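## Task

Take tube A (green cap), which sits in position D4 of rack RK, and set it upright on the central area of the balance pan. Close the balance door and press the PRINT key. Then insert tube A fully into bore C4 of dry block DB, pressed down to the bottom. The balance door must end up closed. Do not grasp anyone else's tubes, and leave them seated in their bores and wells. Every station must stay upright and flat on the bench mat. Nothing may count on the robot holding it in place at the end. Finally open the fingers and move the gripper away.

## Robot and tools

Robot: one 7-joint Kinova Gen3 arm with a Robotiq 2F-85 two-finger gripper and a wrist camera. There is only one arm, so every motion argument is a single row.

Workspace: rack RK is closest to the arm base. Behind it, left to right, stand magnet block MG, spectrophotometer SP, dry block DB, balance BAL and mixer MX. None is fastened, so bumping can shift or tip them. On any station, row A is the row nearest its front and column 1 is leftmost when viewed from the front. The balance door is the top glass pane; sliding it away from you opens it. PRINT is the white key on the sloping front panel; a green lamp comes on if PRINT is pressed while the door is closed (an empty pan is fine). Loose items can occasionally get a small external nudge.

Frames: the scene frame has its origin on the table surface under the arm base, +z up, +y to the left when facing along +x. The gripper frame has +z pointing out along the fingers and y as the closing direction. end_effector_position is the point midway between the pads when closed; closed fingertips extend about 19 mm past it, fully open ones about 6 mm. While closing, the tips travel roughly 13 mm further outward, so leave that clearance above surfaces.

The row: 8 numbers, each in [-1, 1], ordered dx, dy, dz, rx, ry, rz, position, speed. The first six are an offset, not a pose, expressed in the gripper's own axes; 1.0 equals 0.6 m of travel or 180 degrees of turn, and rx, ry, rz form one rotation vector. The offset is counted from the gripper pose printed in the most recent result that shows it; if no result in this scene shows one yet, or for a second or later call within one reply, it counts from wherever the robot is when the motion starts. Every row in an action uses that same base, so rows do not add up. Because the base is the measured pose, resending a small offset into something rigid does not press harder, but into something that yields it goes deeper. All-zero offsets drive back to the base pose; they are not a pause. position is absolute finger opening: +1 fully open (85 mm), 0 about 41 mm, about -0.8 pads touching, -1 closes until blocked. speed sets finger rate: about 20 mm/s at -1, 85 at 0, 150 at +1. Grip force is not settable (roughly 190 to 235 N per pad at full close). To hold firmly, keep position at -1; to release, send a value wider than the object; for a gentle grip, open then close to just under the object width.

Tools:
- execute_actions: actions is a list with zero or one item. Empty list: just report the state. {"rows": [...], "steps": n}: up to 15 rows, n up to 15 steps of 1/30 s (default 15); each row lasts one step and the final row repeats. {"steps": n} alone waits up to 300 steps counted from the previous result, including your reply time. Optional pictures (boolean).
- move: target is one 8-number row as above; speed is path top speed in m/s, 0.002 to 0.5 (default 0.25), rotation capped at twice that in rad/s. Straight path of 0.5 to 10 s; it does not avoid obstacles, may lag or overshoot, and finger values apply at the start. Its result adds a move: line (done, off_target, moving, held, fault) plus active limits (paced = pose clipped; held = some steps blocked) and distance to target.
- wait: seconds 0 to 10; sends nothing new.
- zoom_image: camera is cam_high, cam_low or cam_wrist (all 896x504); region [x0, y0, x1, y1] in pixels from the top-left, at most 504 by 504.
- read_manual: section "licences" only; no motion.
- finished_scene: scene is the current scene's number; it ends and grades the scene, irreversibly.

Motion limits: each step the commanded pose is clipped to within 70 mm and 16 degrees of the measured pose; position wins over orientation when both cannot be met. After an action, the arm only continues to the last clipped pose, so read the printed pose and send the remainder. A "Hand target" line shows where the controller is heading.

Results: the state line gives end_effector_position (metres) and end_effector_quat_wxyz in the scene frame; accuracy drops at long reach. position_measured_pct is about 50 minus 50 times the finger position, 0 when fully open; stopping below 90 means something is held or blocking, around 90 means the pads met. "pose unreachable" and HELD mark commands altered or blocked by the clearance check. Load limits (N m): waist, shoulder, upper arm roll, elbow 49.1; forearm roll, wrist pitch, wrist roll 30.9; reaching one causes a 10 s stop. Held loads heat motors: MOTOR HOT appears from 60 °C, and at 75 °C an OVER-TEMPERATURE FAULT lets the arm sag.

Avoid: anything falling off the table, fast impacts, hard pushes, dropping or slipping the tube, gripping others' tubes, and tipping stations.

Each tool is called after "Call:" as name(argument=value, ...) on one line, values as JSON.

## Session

Call:
execute_actions(actions=[])

Scene clock: 0.00 s of 12600.00 s.
end_effector_position=(+0.2623, -0.3079, +0.3676) position_measured_pct=0.0 end_effector_quat_wxyz=(+0.055, +0.732, +0.679, -0.014)
Joint positions: [0.648 0.182 0.162 1.753 0.004 1.102 0.721]
Joint velocities: [ 0.     0.     0.     0.001 -0.002 -0.    -0.   ]
Motor temperatures (°C, as the motors report them): [30 33 27 33 33 36 40]
Hand target: +0.262, -0.308, +0.368; +0.055, +0.732, +0.679, -0.014

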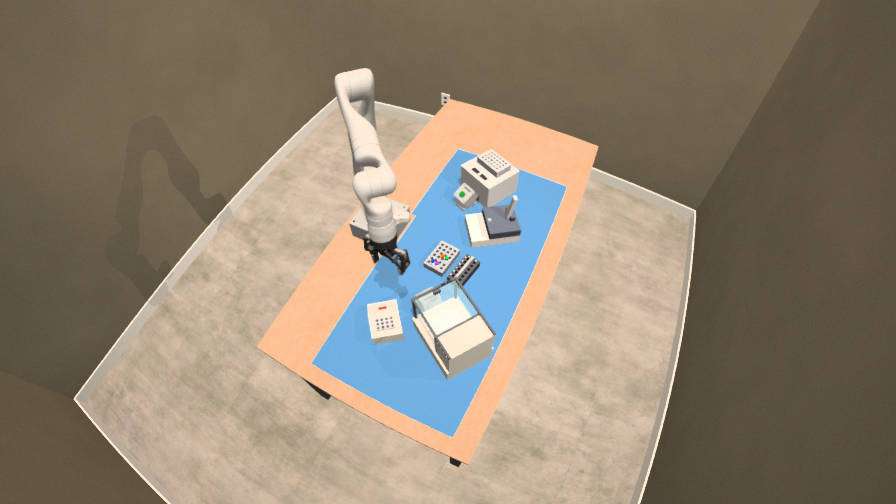

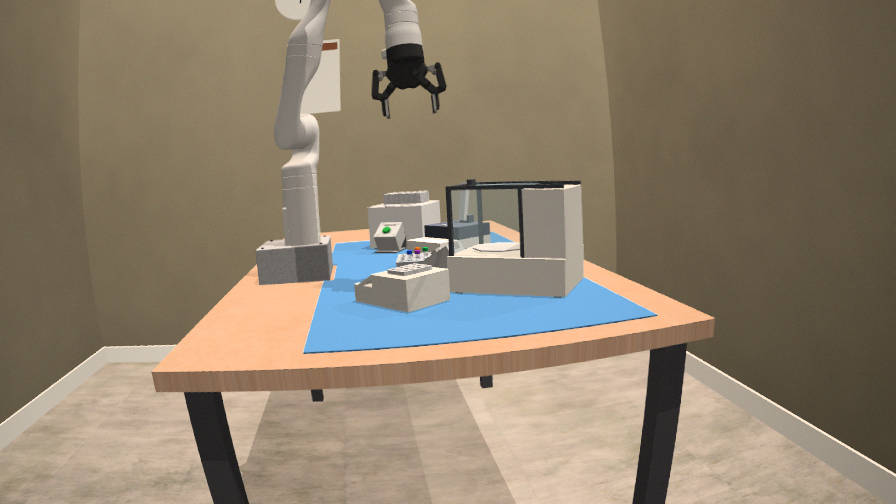

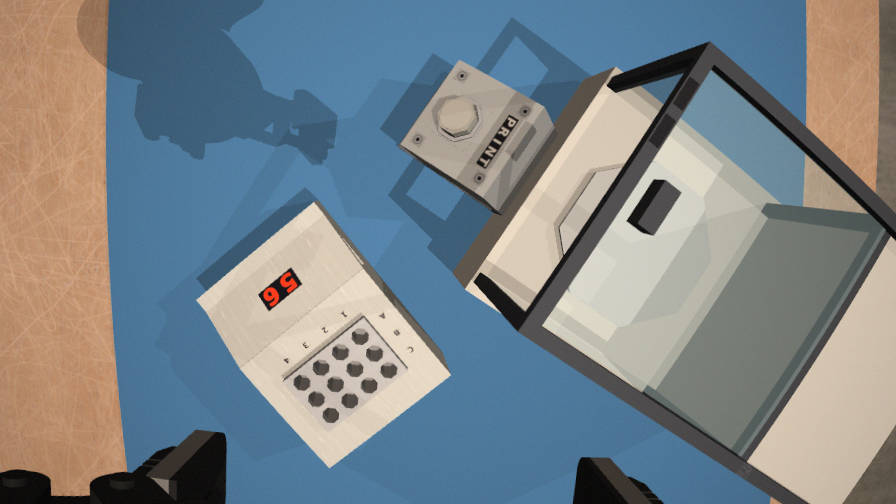

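Call:
move(target=[0.092,0.195,0.08,0.0196,0.030,0,0.1,0.5])

Call:
move(target=[0,0,0,0,0,0.705,0.1,0.5], speed=0.4)

Scene clock: 24.27 s of 12600.00 s.
end_effector_position=(+0.3852, -0.2664, +0.3223) position_measured_pct=45.2 end_effector_quat_wxyz=(+0.000, +0.733, +0.680, -0.001)
Joint positions: [ 0.496  0.44   0.09   1.531 -0.038  1.175  0.51 ]
Joint velocities: [-0.002  0.008 -0.001 -0.005  0.001  0.003 -0.002]
Motor temperatures (°C, as the motors report them): [30 33 27 34 33 36 40]
Hand target: +0.385, -0.266, +0.322; +0.000, +0.733, +0.680, -0.001
Off the commanded pose: 0.001 m, 0 deg.
move: done

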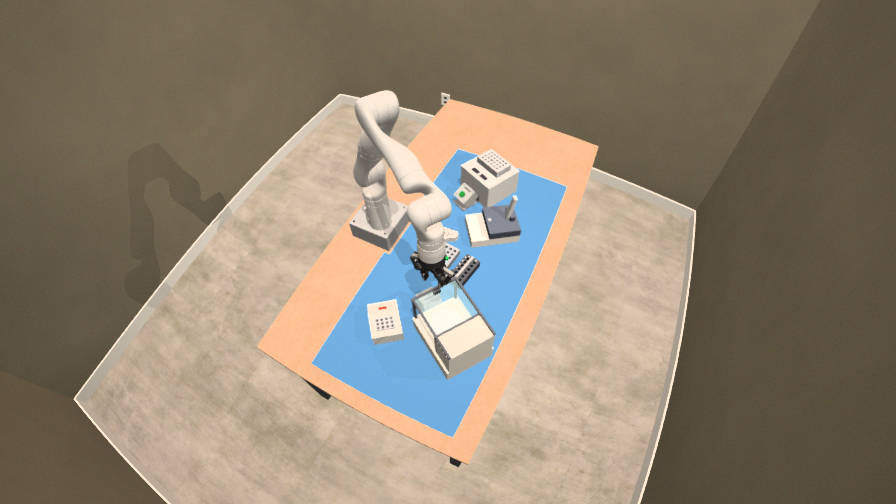

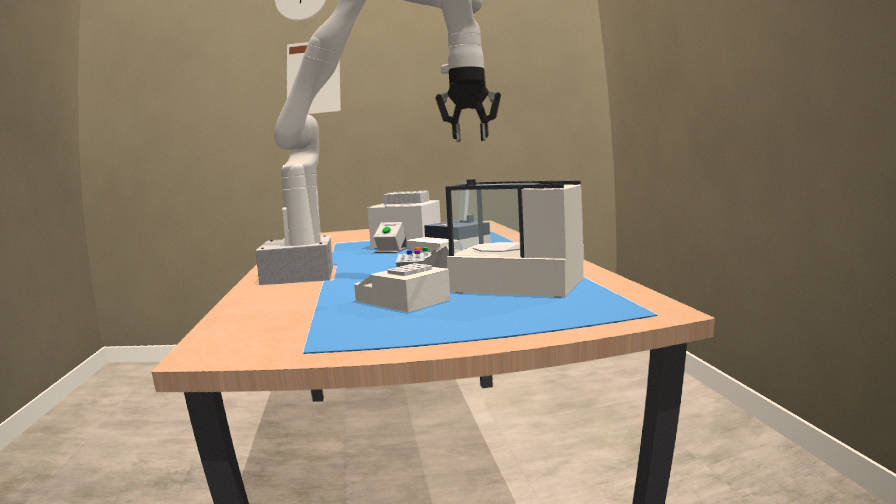

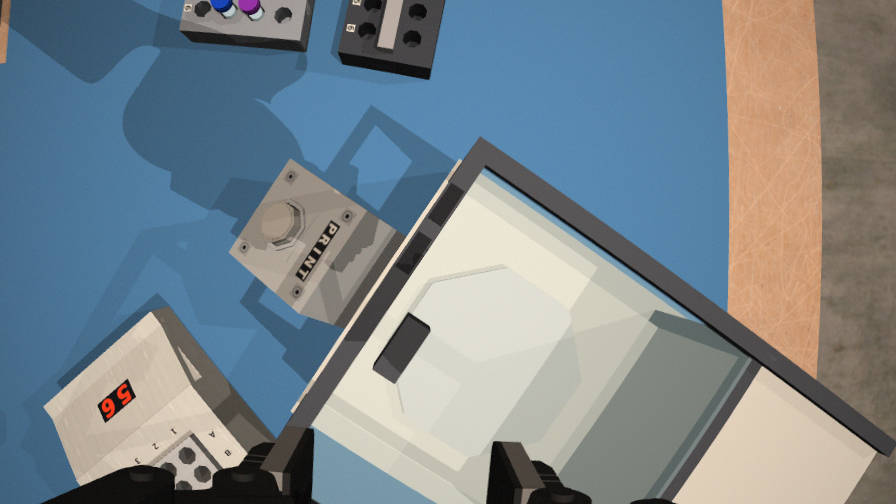

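Scene clock: 27.53 s of 12600.00 s.
end_effector_position=(+0.3852, -0.2666, +0.3223) position_measured_pct=45.2 end_effector_quat_wxyz=(+0.001, +0.936, -0.352, +0.000)
Joint positions: [ 0.16   0.496  0.619  1.544 -0.298  1.2   -1.468]
Joint velocities: [-0.005  0.001  0.001  0.001  0.     0.001 -0.005]
Motor temperatures (°C, as the motors report them): [30 33 27 34 33 36 40]
Hand target: +0.385, -0.266, +0.322; +0.001, +0.936, -0.352, +0.000
Off the commanded pose: 0.000 m, 0 deg.
move: done

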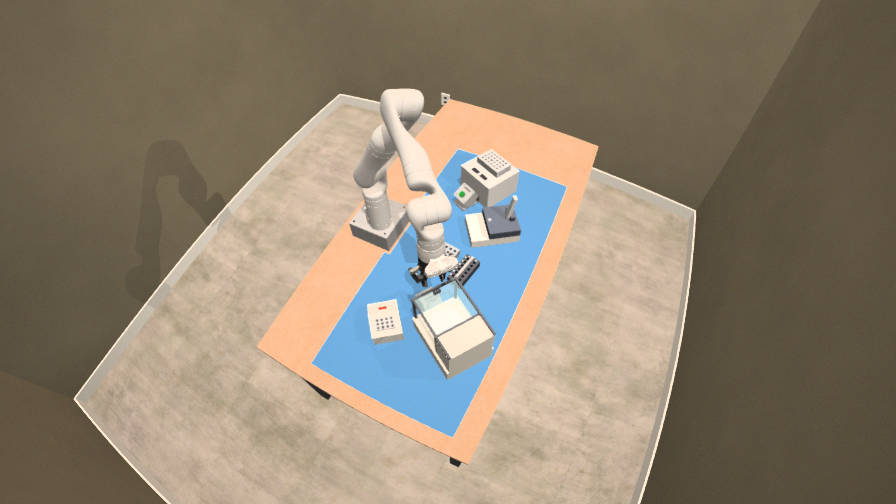

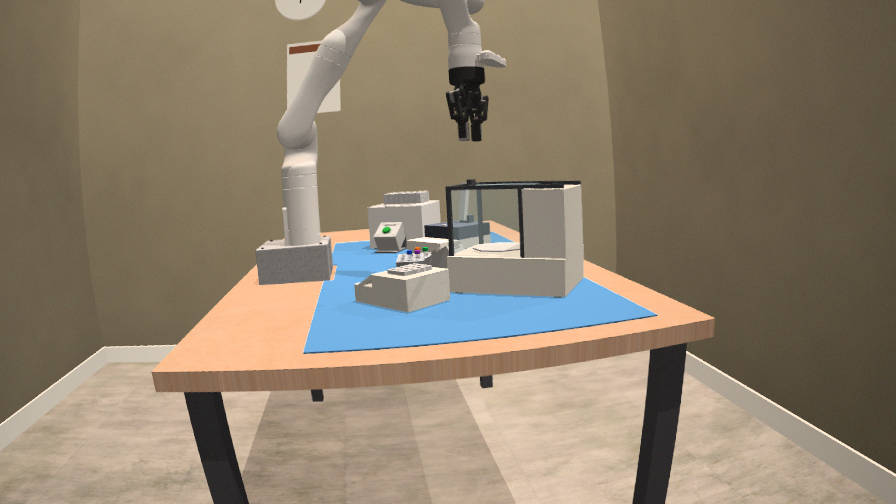

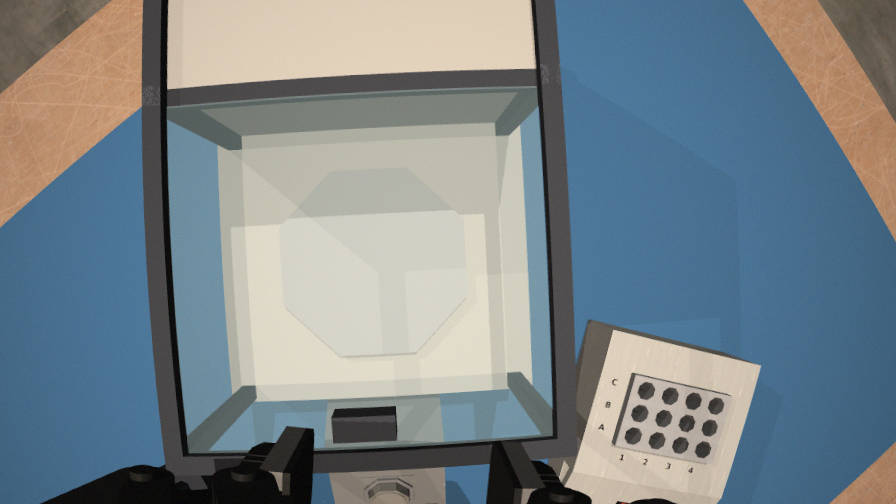

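Call:
move(target=[-0.028,-0.03,0.08,0,0,-0.016,0.1,0.5])

Scene clock: 34.93 s of 12600.00 s.
end_effector_position=(+0.3843, -0.2423, +0.2744) position_measured_pct=45.2 end_effector_quat_wxyz=(+0.001, +0.944, -0.329, +0.000)
Joint positions: [ 0.125  0.517  0.584  1.678 -0.317  1.045 -1.438]
Joint velocities: [-0.001  0.001  0.002  0.003 -0.002 -0.004  0.   ]
Motor temperatures (°C, as the motors report them): [30 33 27 34 33 36 40]
Hand target: +0.384, -0.242, +0.274; +0.001, +0.944, -0.329, +0.000
Off the commanded pose: 0.000 m, 0 deg.
move: done

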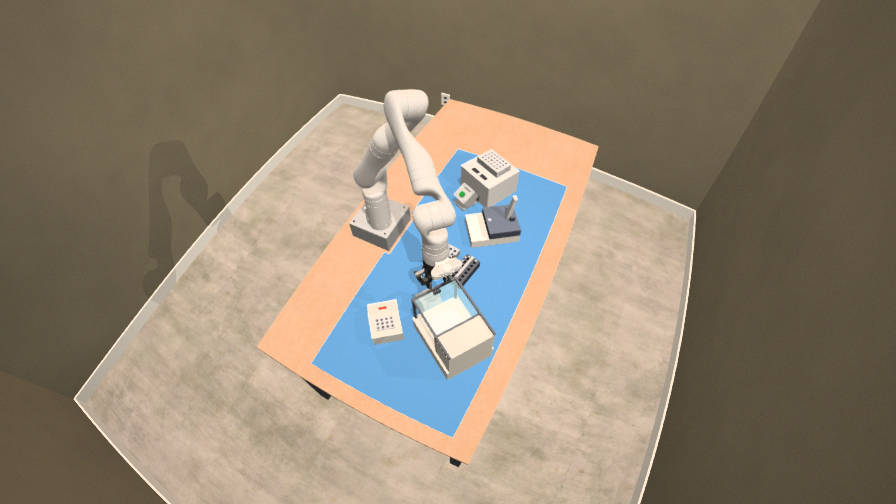

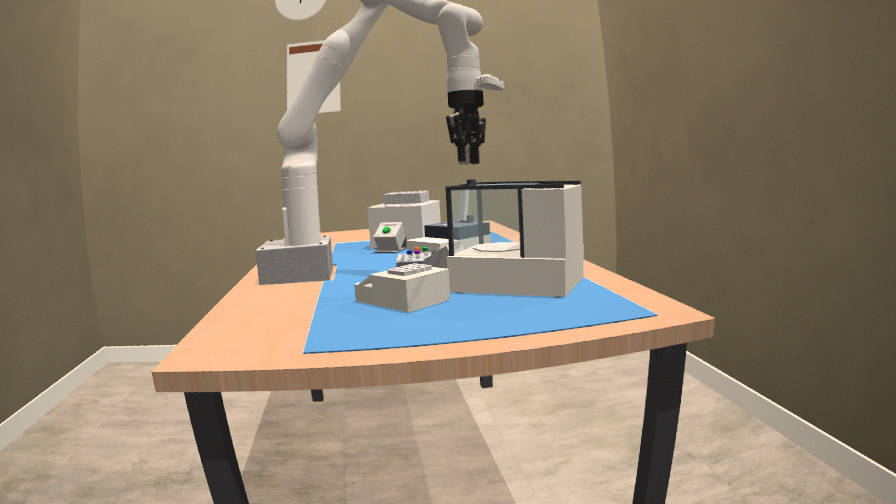

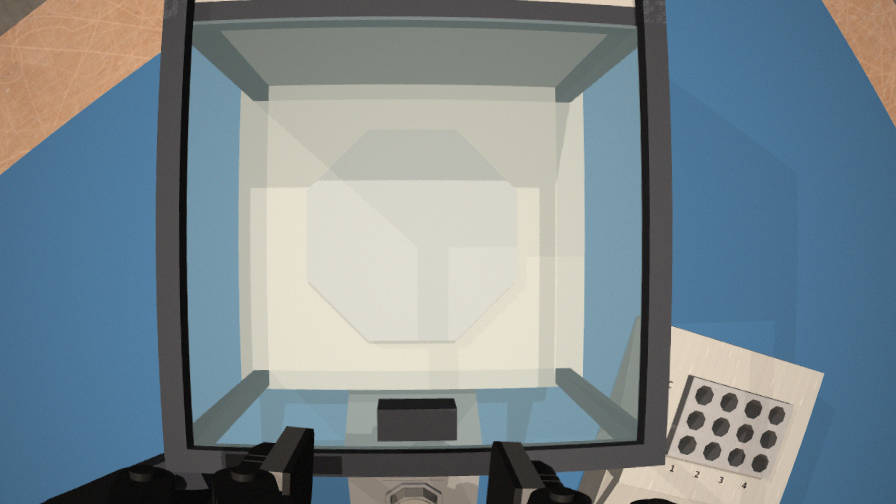

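Call:
move(target=[-0.006,0.0033,0.0675,0,0,0,0.1,0.5], speed=0.08)

Scene clock: 43.27 s of 12600.00 s.
end_effector_position=(+0.3804, -0.2417, +0.2341) position_measured_pct=45.2 end_effector_quat_wxyz=(+0.001, +0.944, -0.329, +0.000)
Joint positions: [ 0.147  0.565  0.556  1.749 -0.357  0.931 -1.399]
Joint velocities: [ 0.002  0.003  0.     0.002 -0.001 -0.004  0.002]
Motor temperatures (°C, as the motors report them): [30 33 27 34 33 36 40]
Hand target: +0.380, -0.242, +0.234; +0.001, +0.944, -0.329, +0.000
Off the commanded pose: 0.000 m, 0 deg.
move: done

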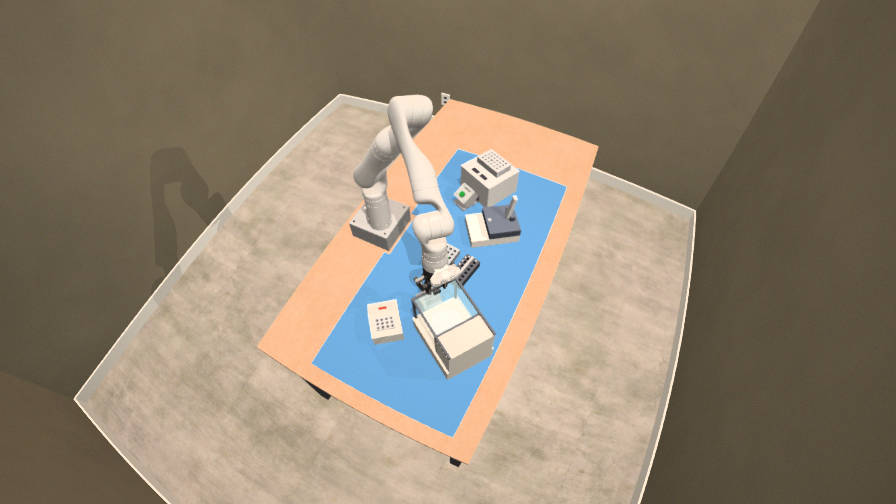

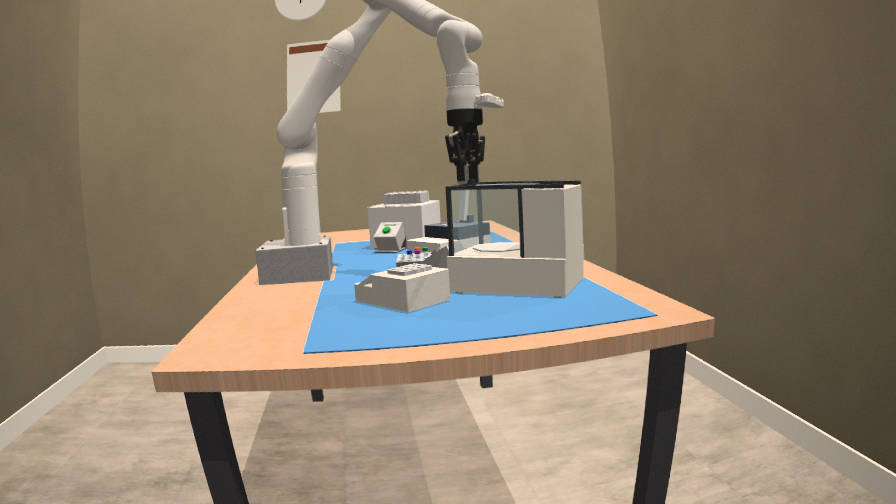

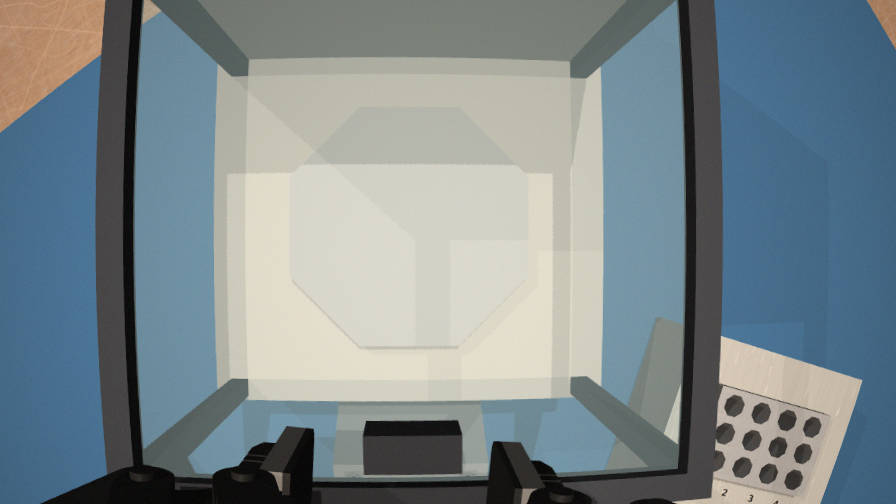

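Call:
move(target=[0,0,0,0,0,0,-0.38,0.3])

Call:
move(target=[0.19,0,0,0,0,0,-0.38,0.3], speed=0.08)

Scene clock: 48.37 s of 12600.00 s.
end_effector_position=(+0.3798, -0.2437, +0.2353) position_measured_pct=67.5 end_effector_quat_wxyz=(+0.002, +0.944, -0.330, +0.001)
Joint positions: [ 0.149  0.563  0.557  1.749 -0.355  0.931 -1.399]
Joint velocities: [ 0.001 -0.    -0.002  0.001  0.002  0.001 -0.001]
Motor temperatures (°C, as the motors report them): [30 33 27 34 33 36 40]
Hand target: +0.380, -0.242, +0.234; +0.001, +0.944, -0.329, +0.000
Off the commanded pose: 0.002 m, 0 deg.
move: done

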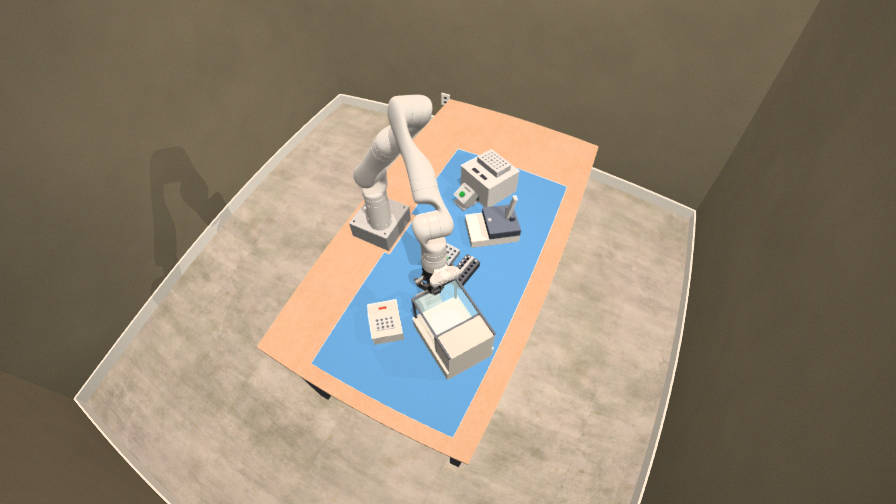

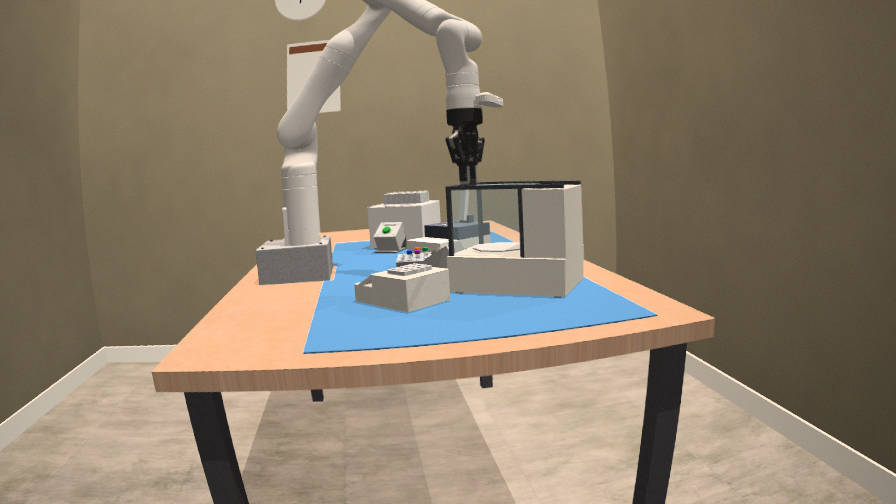

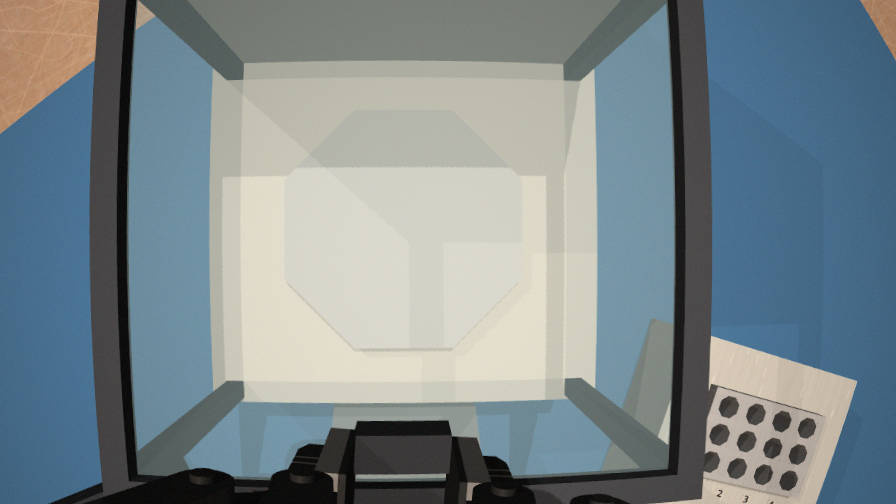

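Scene clock: 50.20 s of 12600.00 s.
end_effector_position=(+0.4730, -0.3082, +0.2360) position_measured_pct=67.5 end_effector_quat_wxyz=(-0.002, +0.945, -0.326, +0.002)
Joint positions: [ 0.27   0.789  0.528  1.307 -0.407  1.151 -1.409]
Joint velocities: [-0.     0.005  0.003 -0.009 -0.007  0.004  0.003]
Motor temperatures (°C, as the motors report them): [30 33 27 34 33 36 40]
Hand target: +0.469, -0.314, +0.236; +0.002, +0.944, -0.330, +0.001
Off the commanded pose: 0.008 m, 1 deg.
move: off_target

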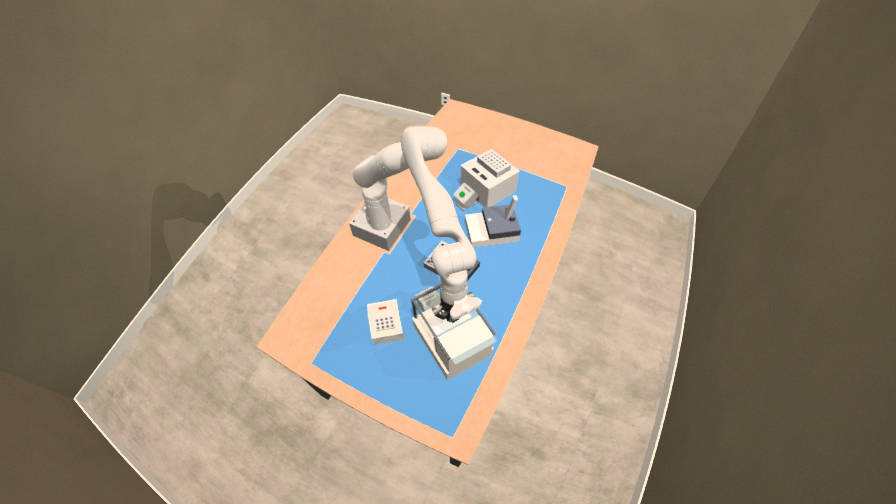

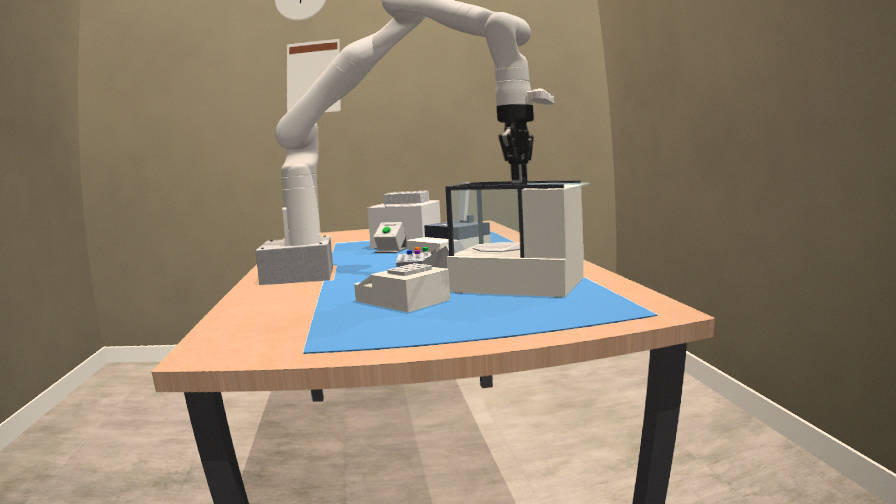

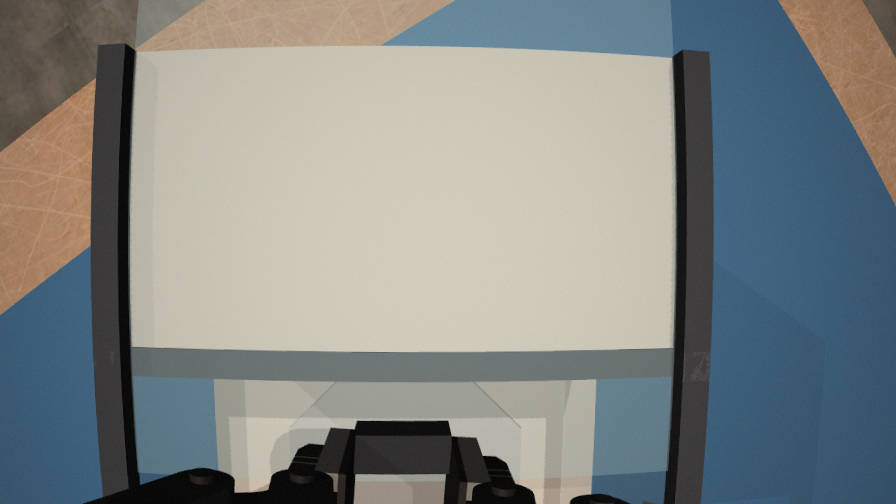

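Call:
move(target=[0,0,0,0,0,0,0.1,0.5])

Call:
move(target=[0,0,-0.13,0,0,0,0.1,0.5], speed=0.3)

Call:
move(target=[-0.43,-0.085,0,0,0,-0.69,-0.3,0.5], speed=0.4)

Scene clock: 65.57 s of 12600.00 s.
end_effector_position=(+0.4730, -0.3082, +0.2360) position_measured_pct=45.2 end_effector_quat_wxyz=(-0.002, +0.945, -0.326, +0.002)
Joint positions: [ 0.269  0.79   0.529  1.307 -0.407  1.152 -1.409]
Joint velocities: [ 0.    -0.     0.002  0.001  0.001 -0.001  0.001]
Motor temperatures (°C, as the motors report them): [30 33 27 34 33 36 40]
Hand target: +0.473, -0.308, +0.236; -0.002, +0.945, -0.326, +0.002
Off the commanded pose: 0.000 m, 0 deg.
move: done

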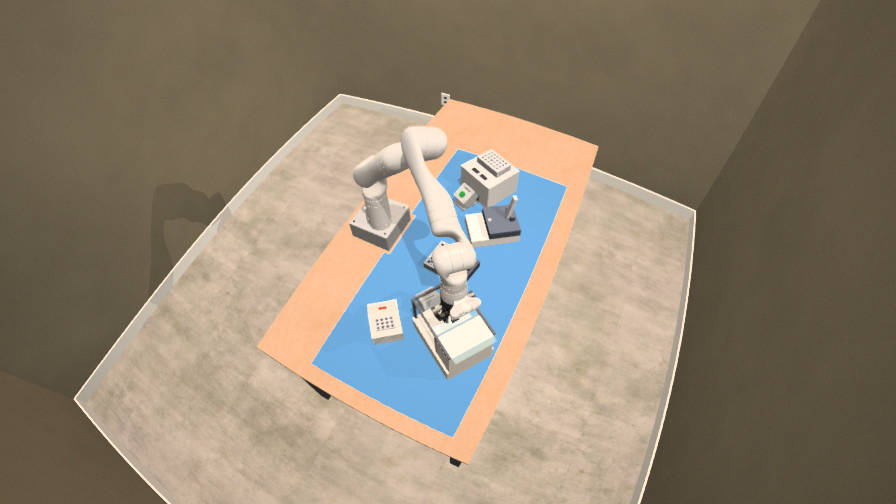

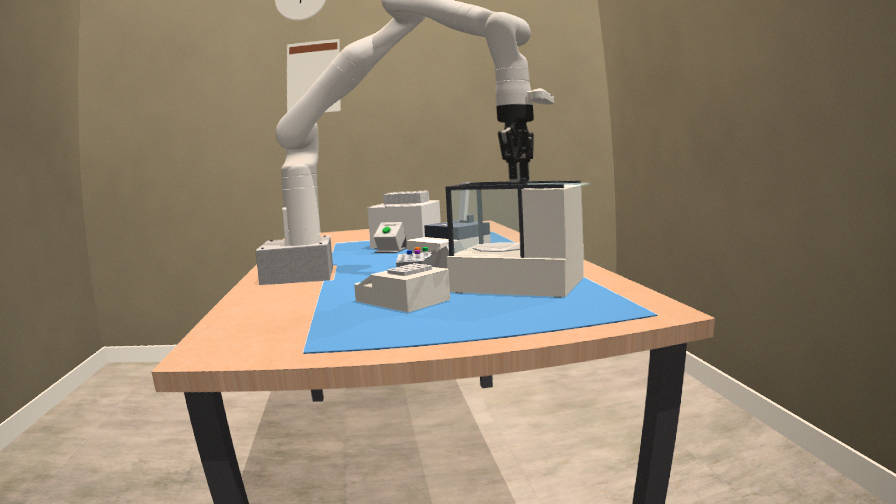

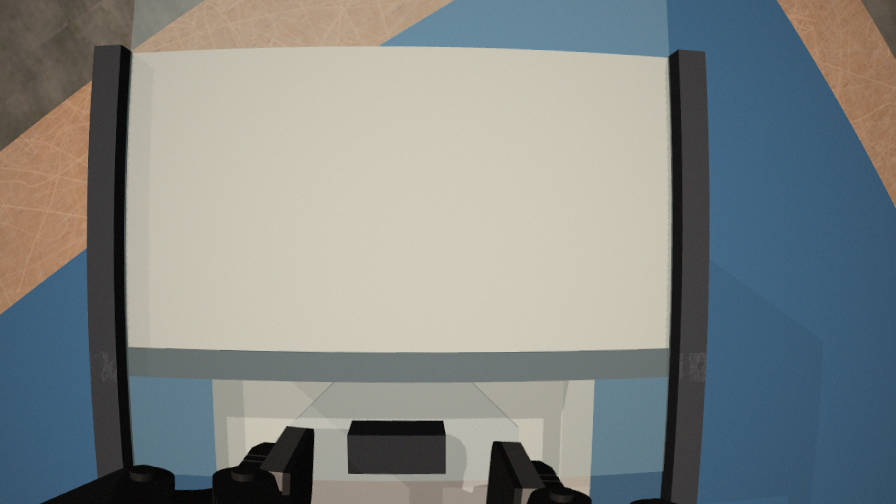

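Scene clock: 66.43 s of 12600.00 s.
end_effector_position=(+0.4726, -0.3082, +0.3139) position_measured_pct=45.2 end_effector_quat_wxyz=(-0.002, +0.945, -0.326, +0.002)
Joint positions: [ 0.269  0.718  0.558  1.176 -0.37   1.344 -1.447]
Joint velocities: [ 0.001 -0.    -0.001 -0.003 -0.001  0.003 -0.   ]
Motor temperatures (°C, as the motors report them): [30 33 27 34 33 36 40]
Hand target: +0.473, -0.308, +0.314; -0.002, +0.945, -0.326, +0.002
Off the commanded pose: 0.000 m, 0 deg.
move: done

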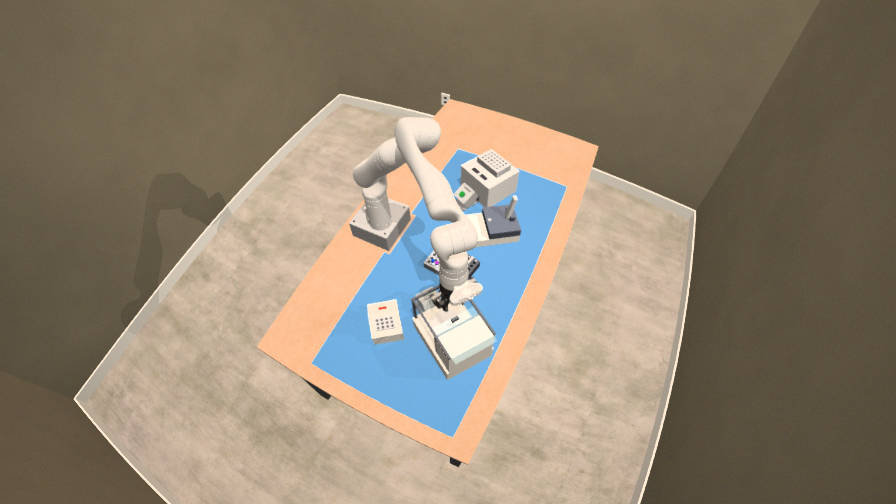

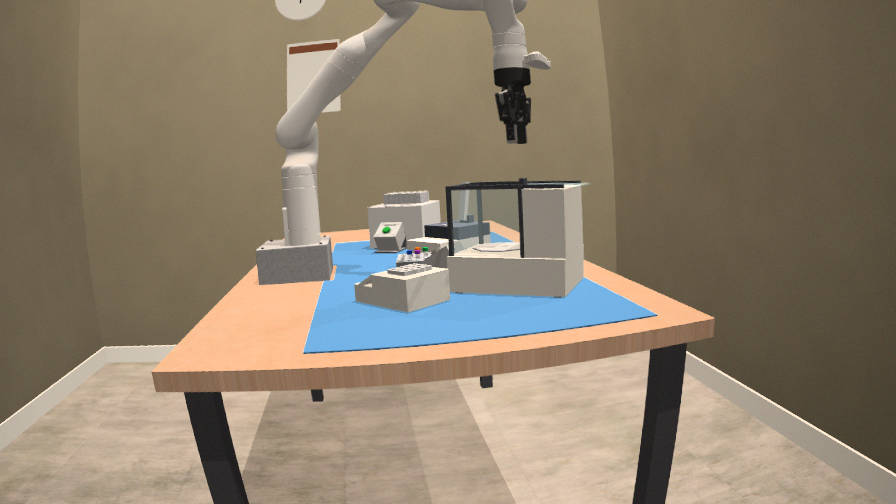

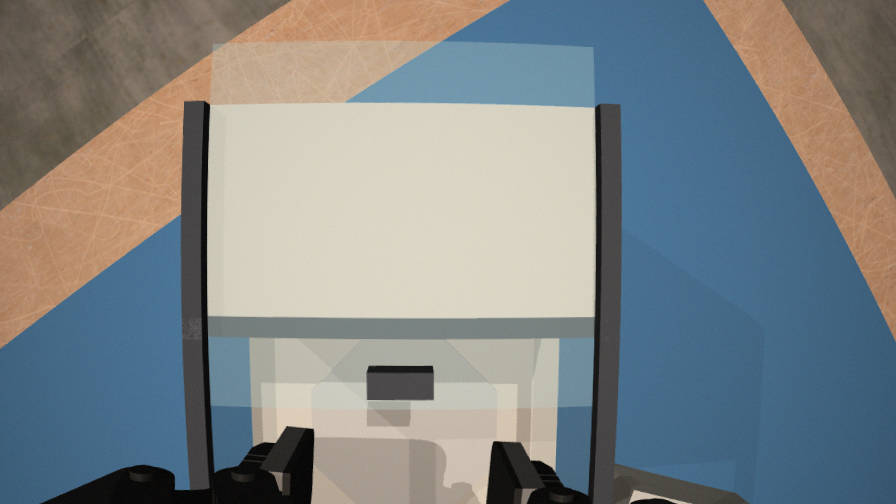

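Scene clock: 69.67 s of 12600.00 s.
end_effector_position=(+0.2997, -0.1099, +0.3125) position_measured_pct=65.1 end_effector_quat_wxyz=(+0.000, +0.731, +0.683, +0.002)
Joint positions: [ 0.18   0.125  0.115  2.01  -0.02   1.008  0.23 ]
Joint velocities: [ 0.001 -0.005 -0.     0.003 -0.002 -0.001  0.006]
Motor temperatures (°C, as the motors report them): [30 33 27 34 33 36 40]
Hand target: +0.300, -0.110, +0.313; +0.001, +0.730, +0.683, +0.002
Off the commanded pose: 0.002 m, 0 deg.
move: done

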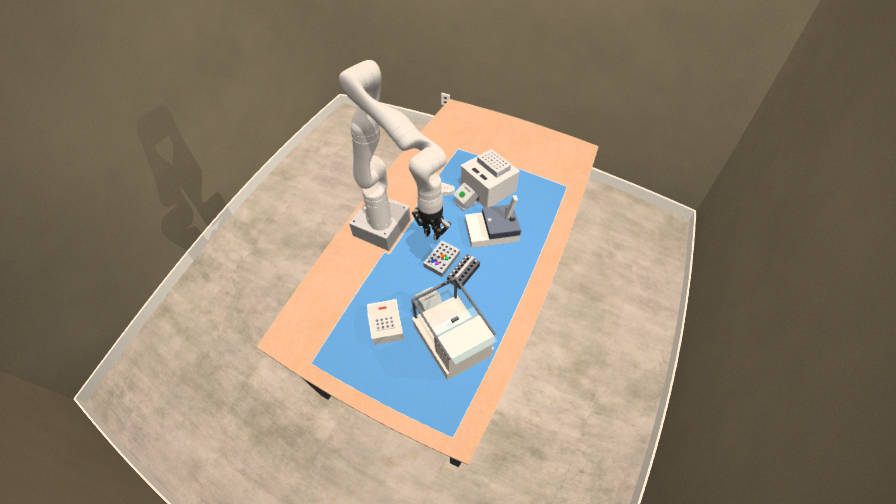

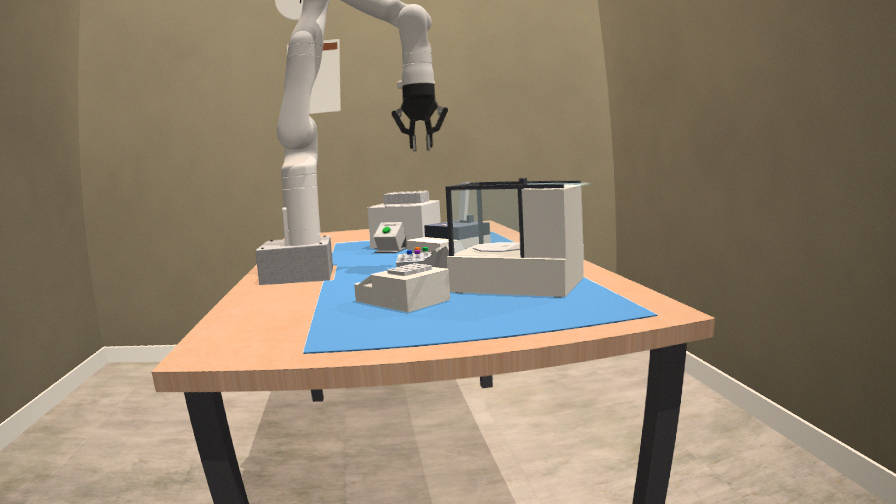

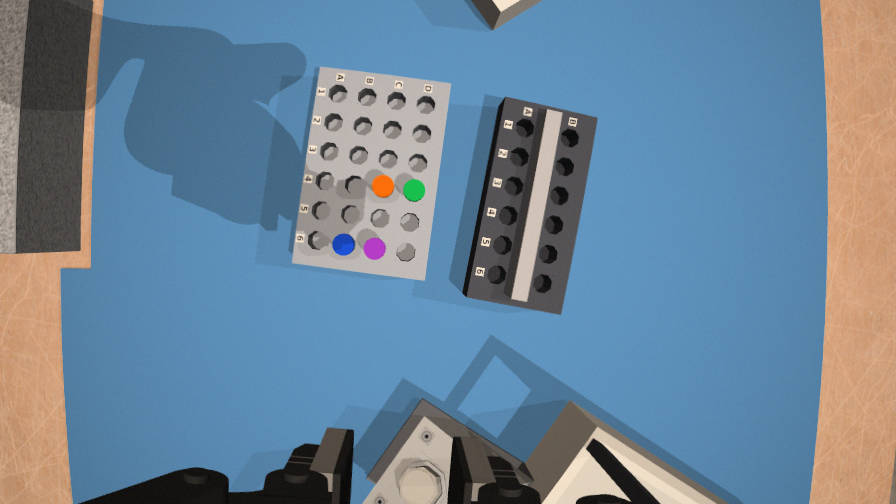

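Call:
move(target=[0.141,0.003,0.25,0,0,0.547,-0.3,0.5], speed=0.3)

Scene clock: 84.73 s of 12600.00 s.
end_effector_position=(+0.3076, -0.0261, +0.1630) position_measured_pct=65.1 end_effector_quat_wxyz=(-0.001, +0.994, -0.108, +0.002)
Joint positions: [-0.218  0.438  0.301  2.282 -0.296  0.455 -1.471]
Joint velocities: [-0.008  0.005 -0.    -0.    -0.    -0.003 -0.009]
Motor temperatures (°C, as the motors report them): [30 33 27 34 33 36 40]
Hand target: +0.308, -0.026, +0.163; -0.001, +0.994, -0.108, +0.001
Off the commanded pose: 0.001 m, 0 deg.
move: done

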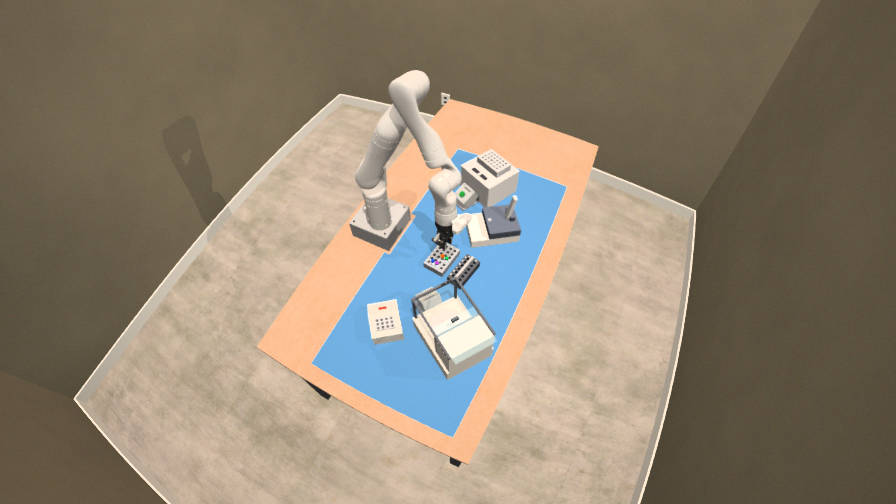

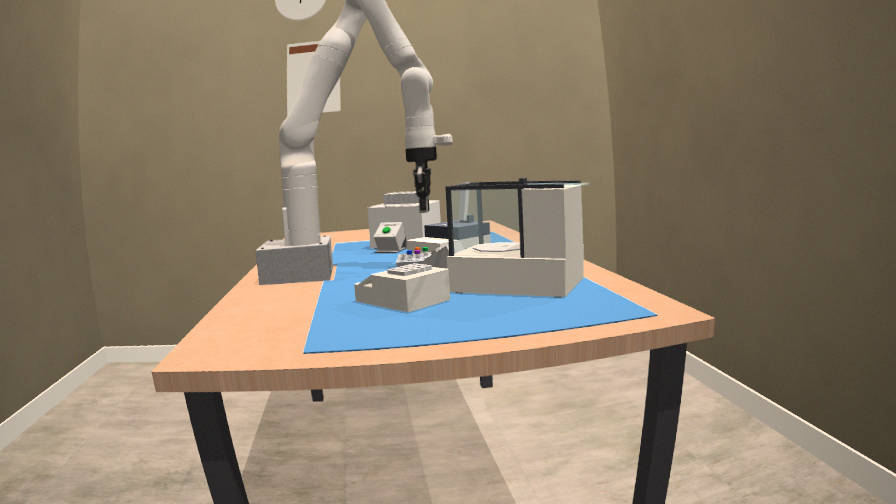

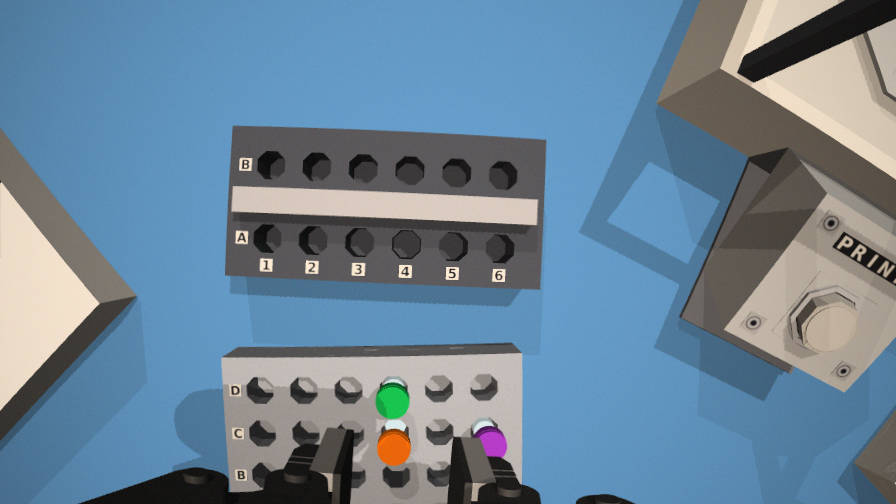

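Call:
move(target=[-0.007,-0.0115,0.08,0,0,0,-0.3,0.5], speed=0.15)

Scene clock: 90.90 s of 12600.00 s.
end_effector_position=(+0.3054, -0.0184, +0.1153) position_measured_pct=65.1 end_effector_quat_wxyz=(-0.001, +0.994, -0.108, +0.002)
Joint positions: [-0.151  0.571  0.186  2.325 -0.387  0.272 -1.414]
Joint velocities: [ 0.007  0.006 -0.002  0.    -0.002 -0.002  0.002]
Motor temperatures (°C, as the motors report them): [30 33 27 34 33 36 40]
Hand target: +0.305, -0.019, +0.115; -0.001, +0.994, -0.108, +0.002
Off the commanded pose: 0.000 m, 0 deg.
move: done

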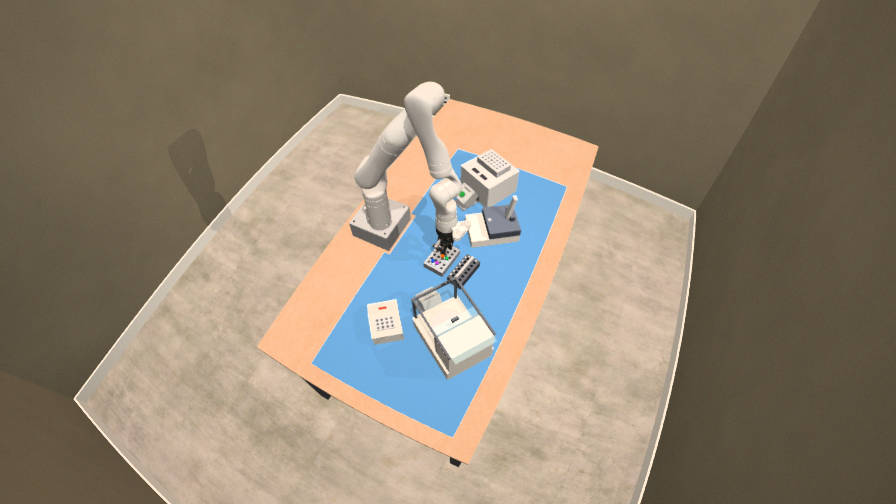

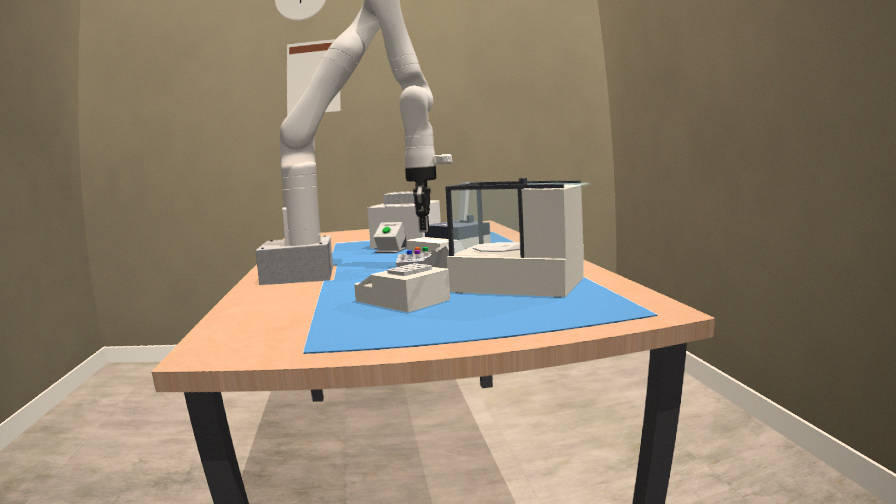

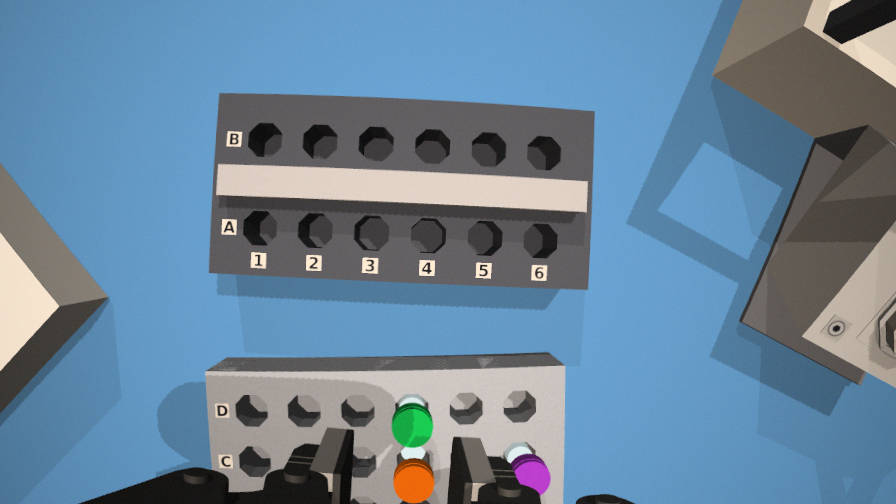

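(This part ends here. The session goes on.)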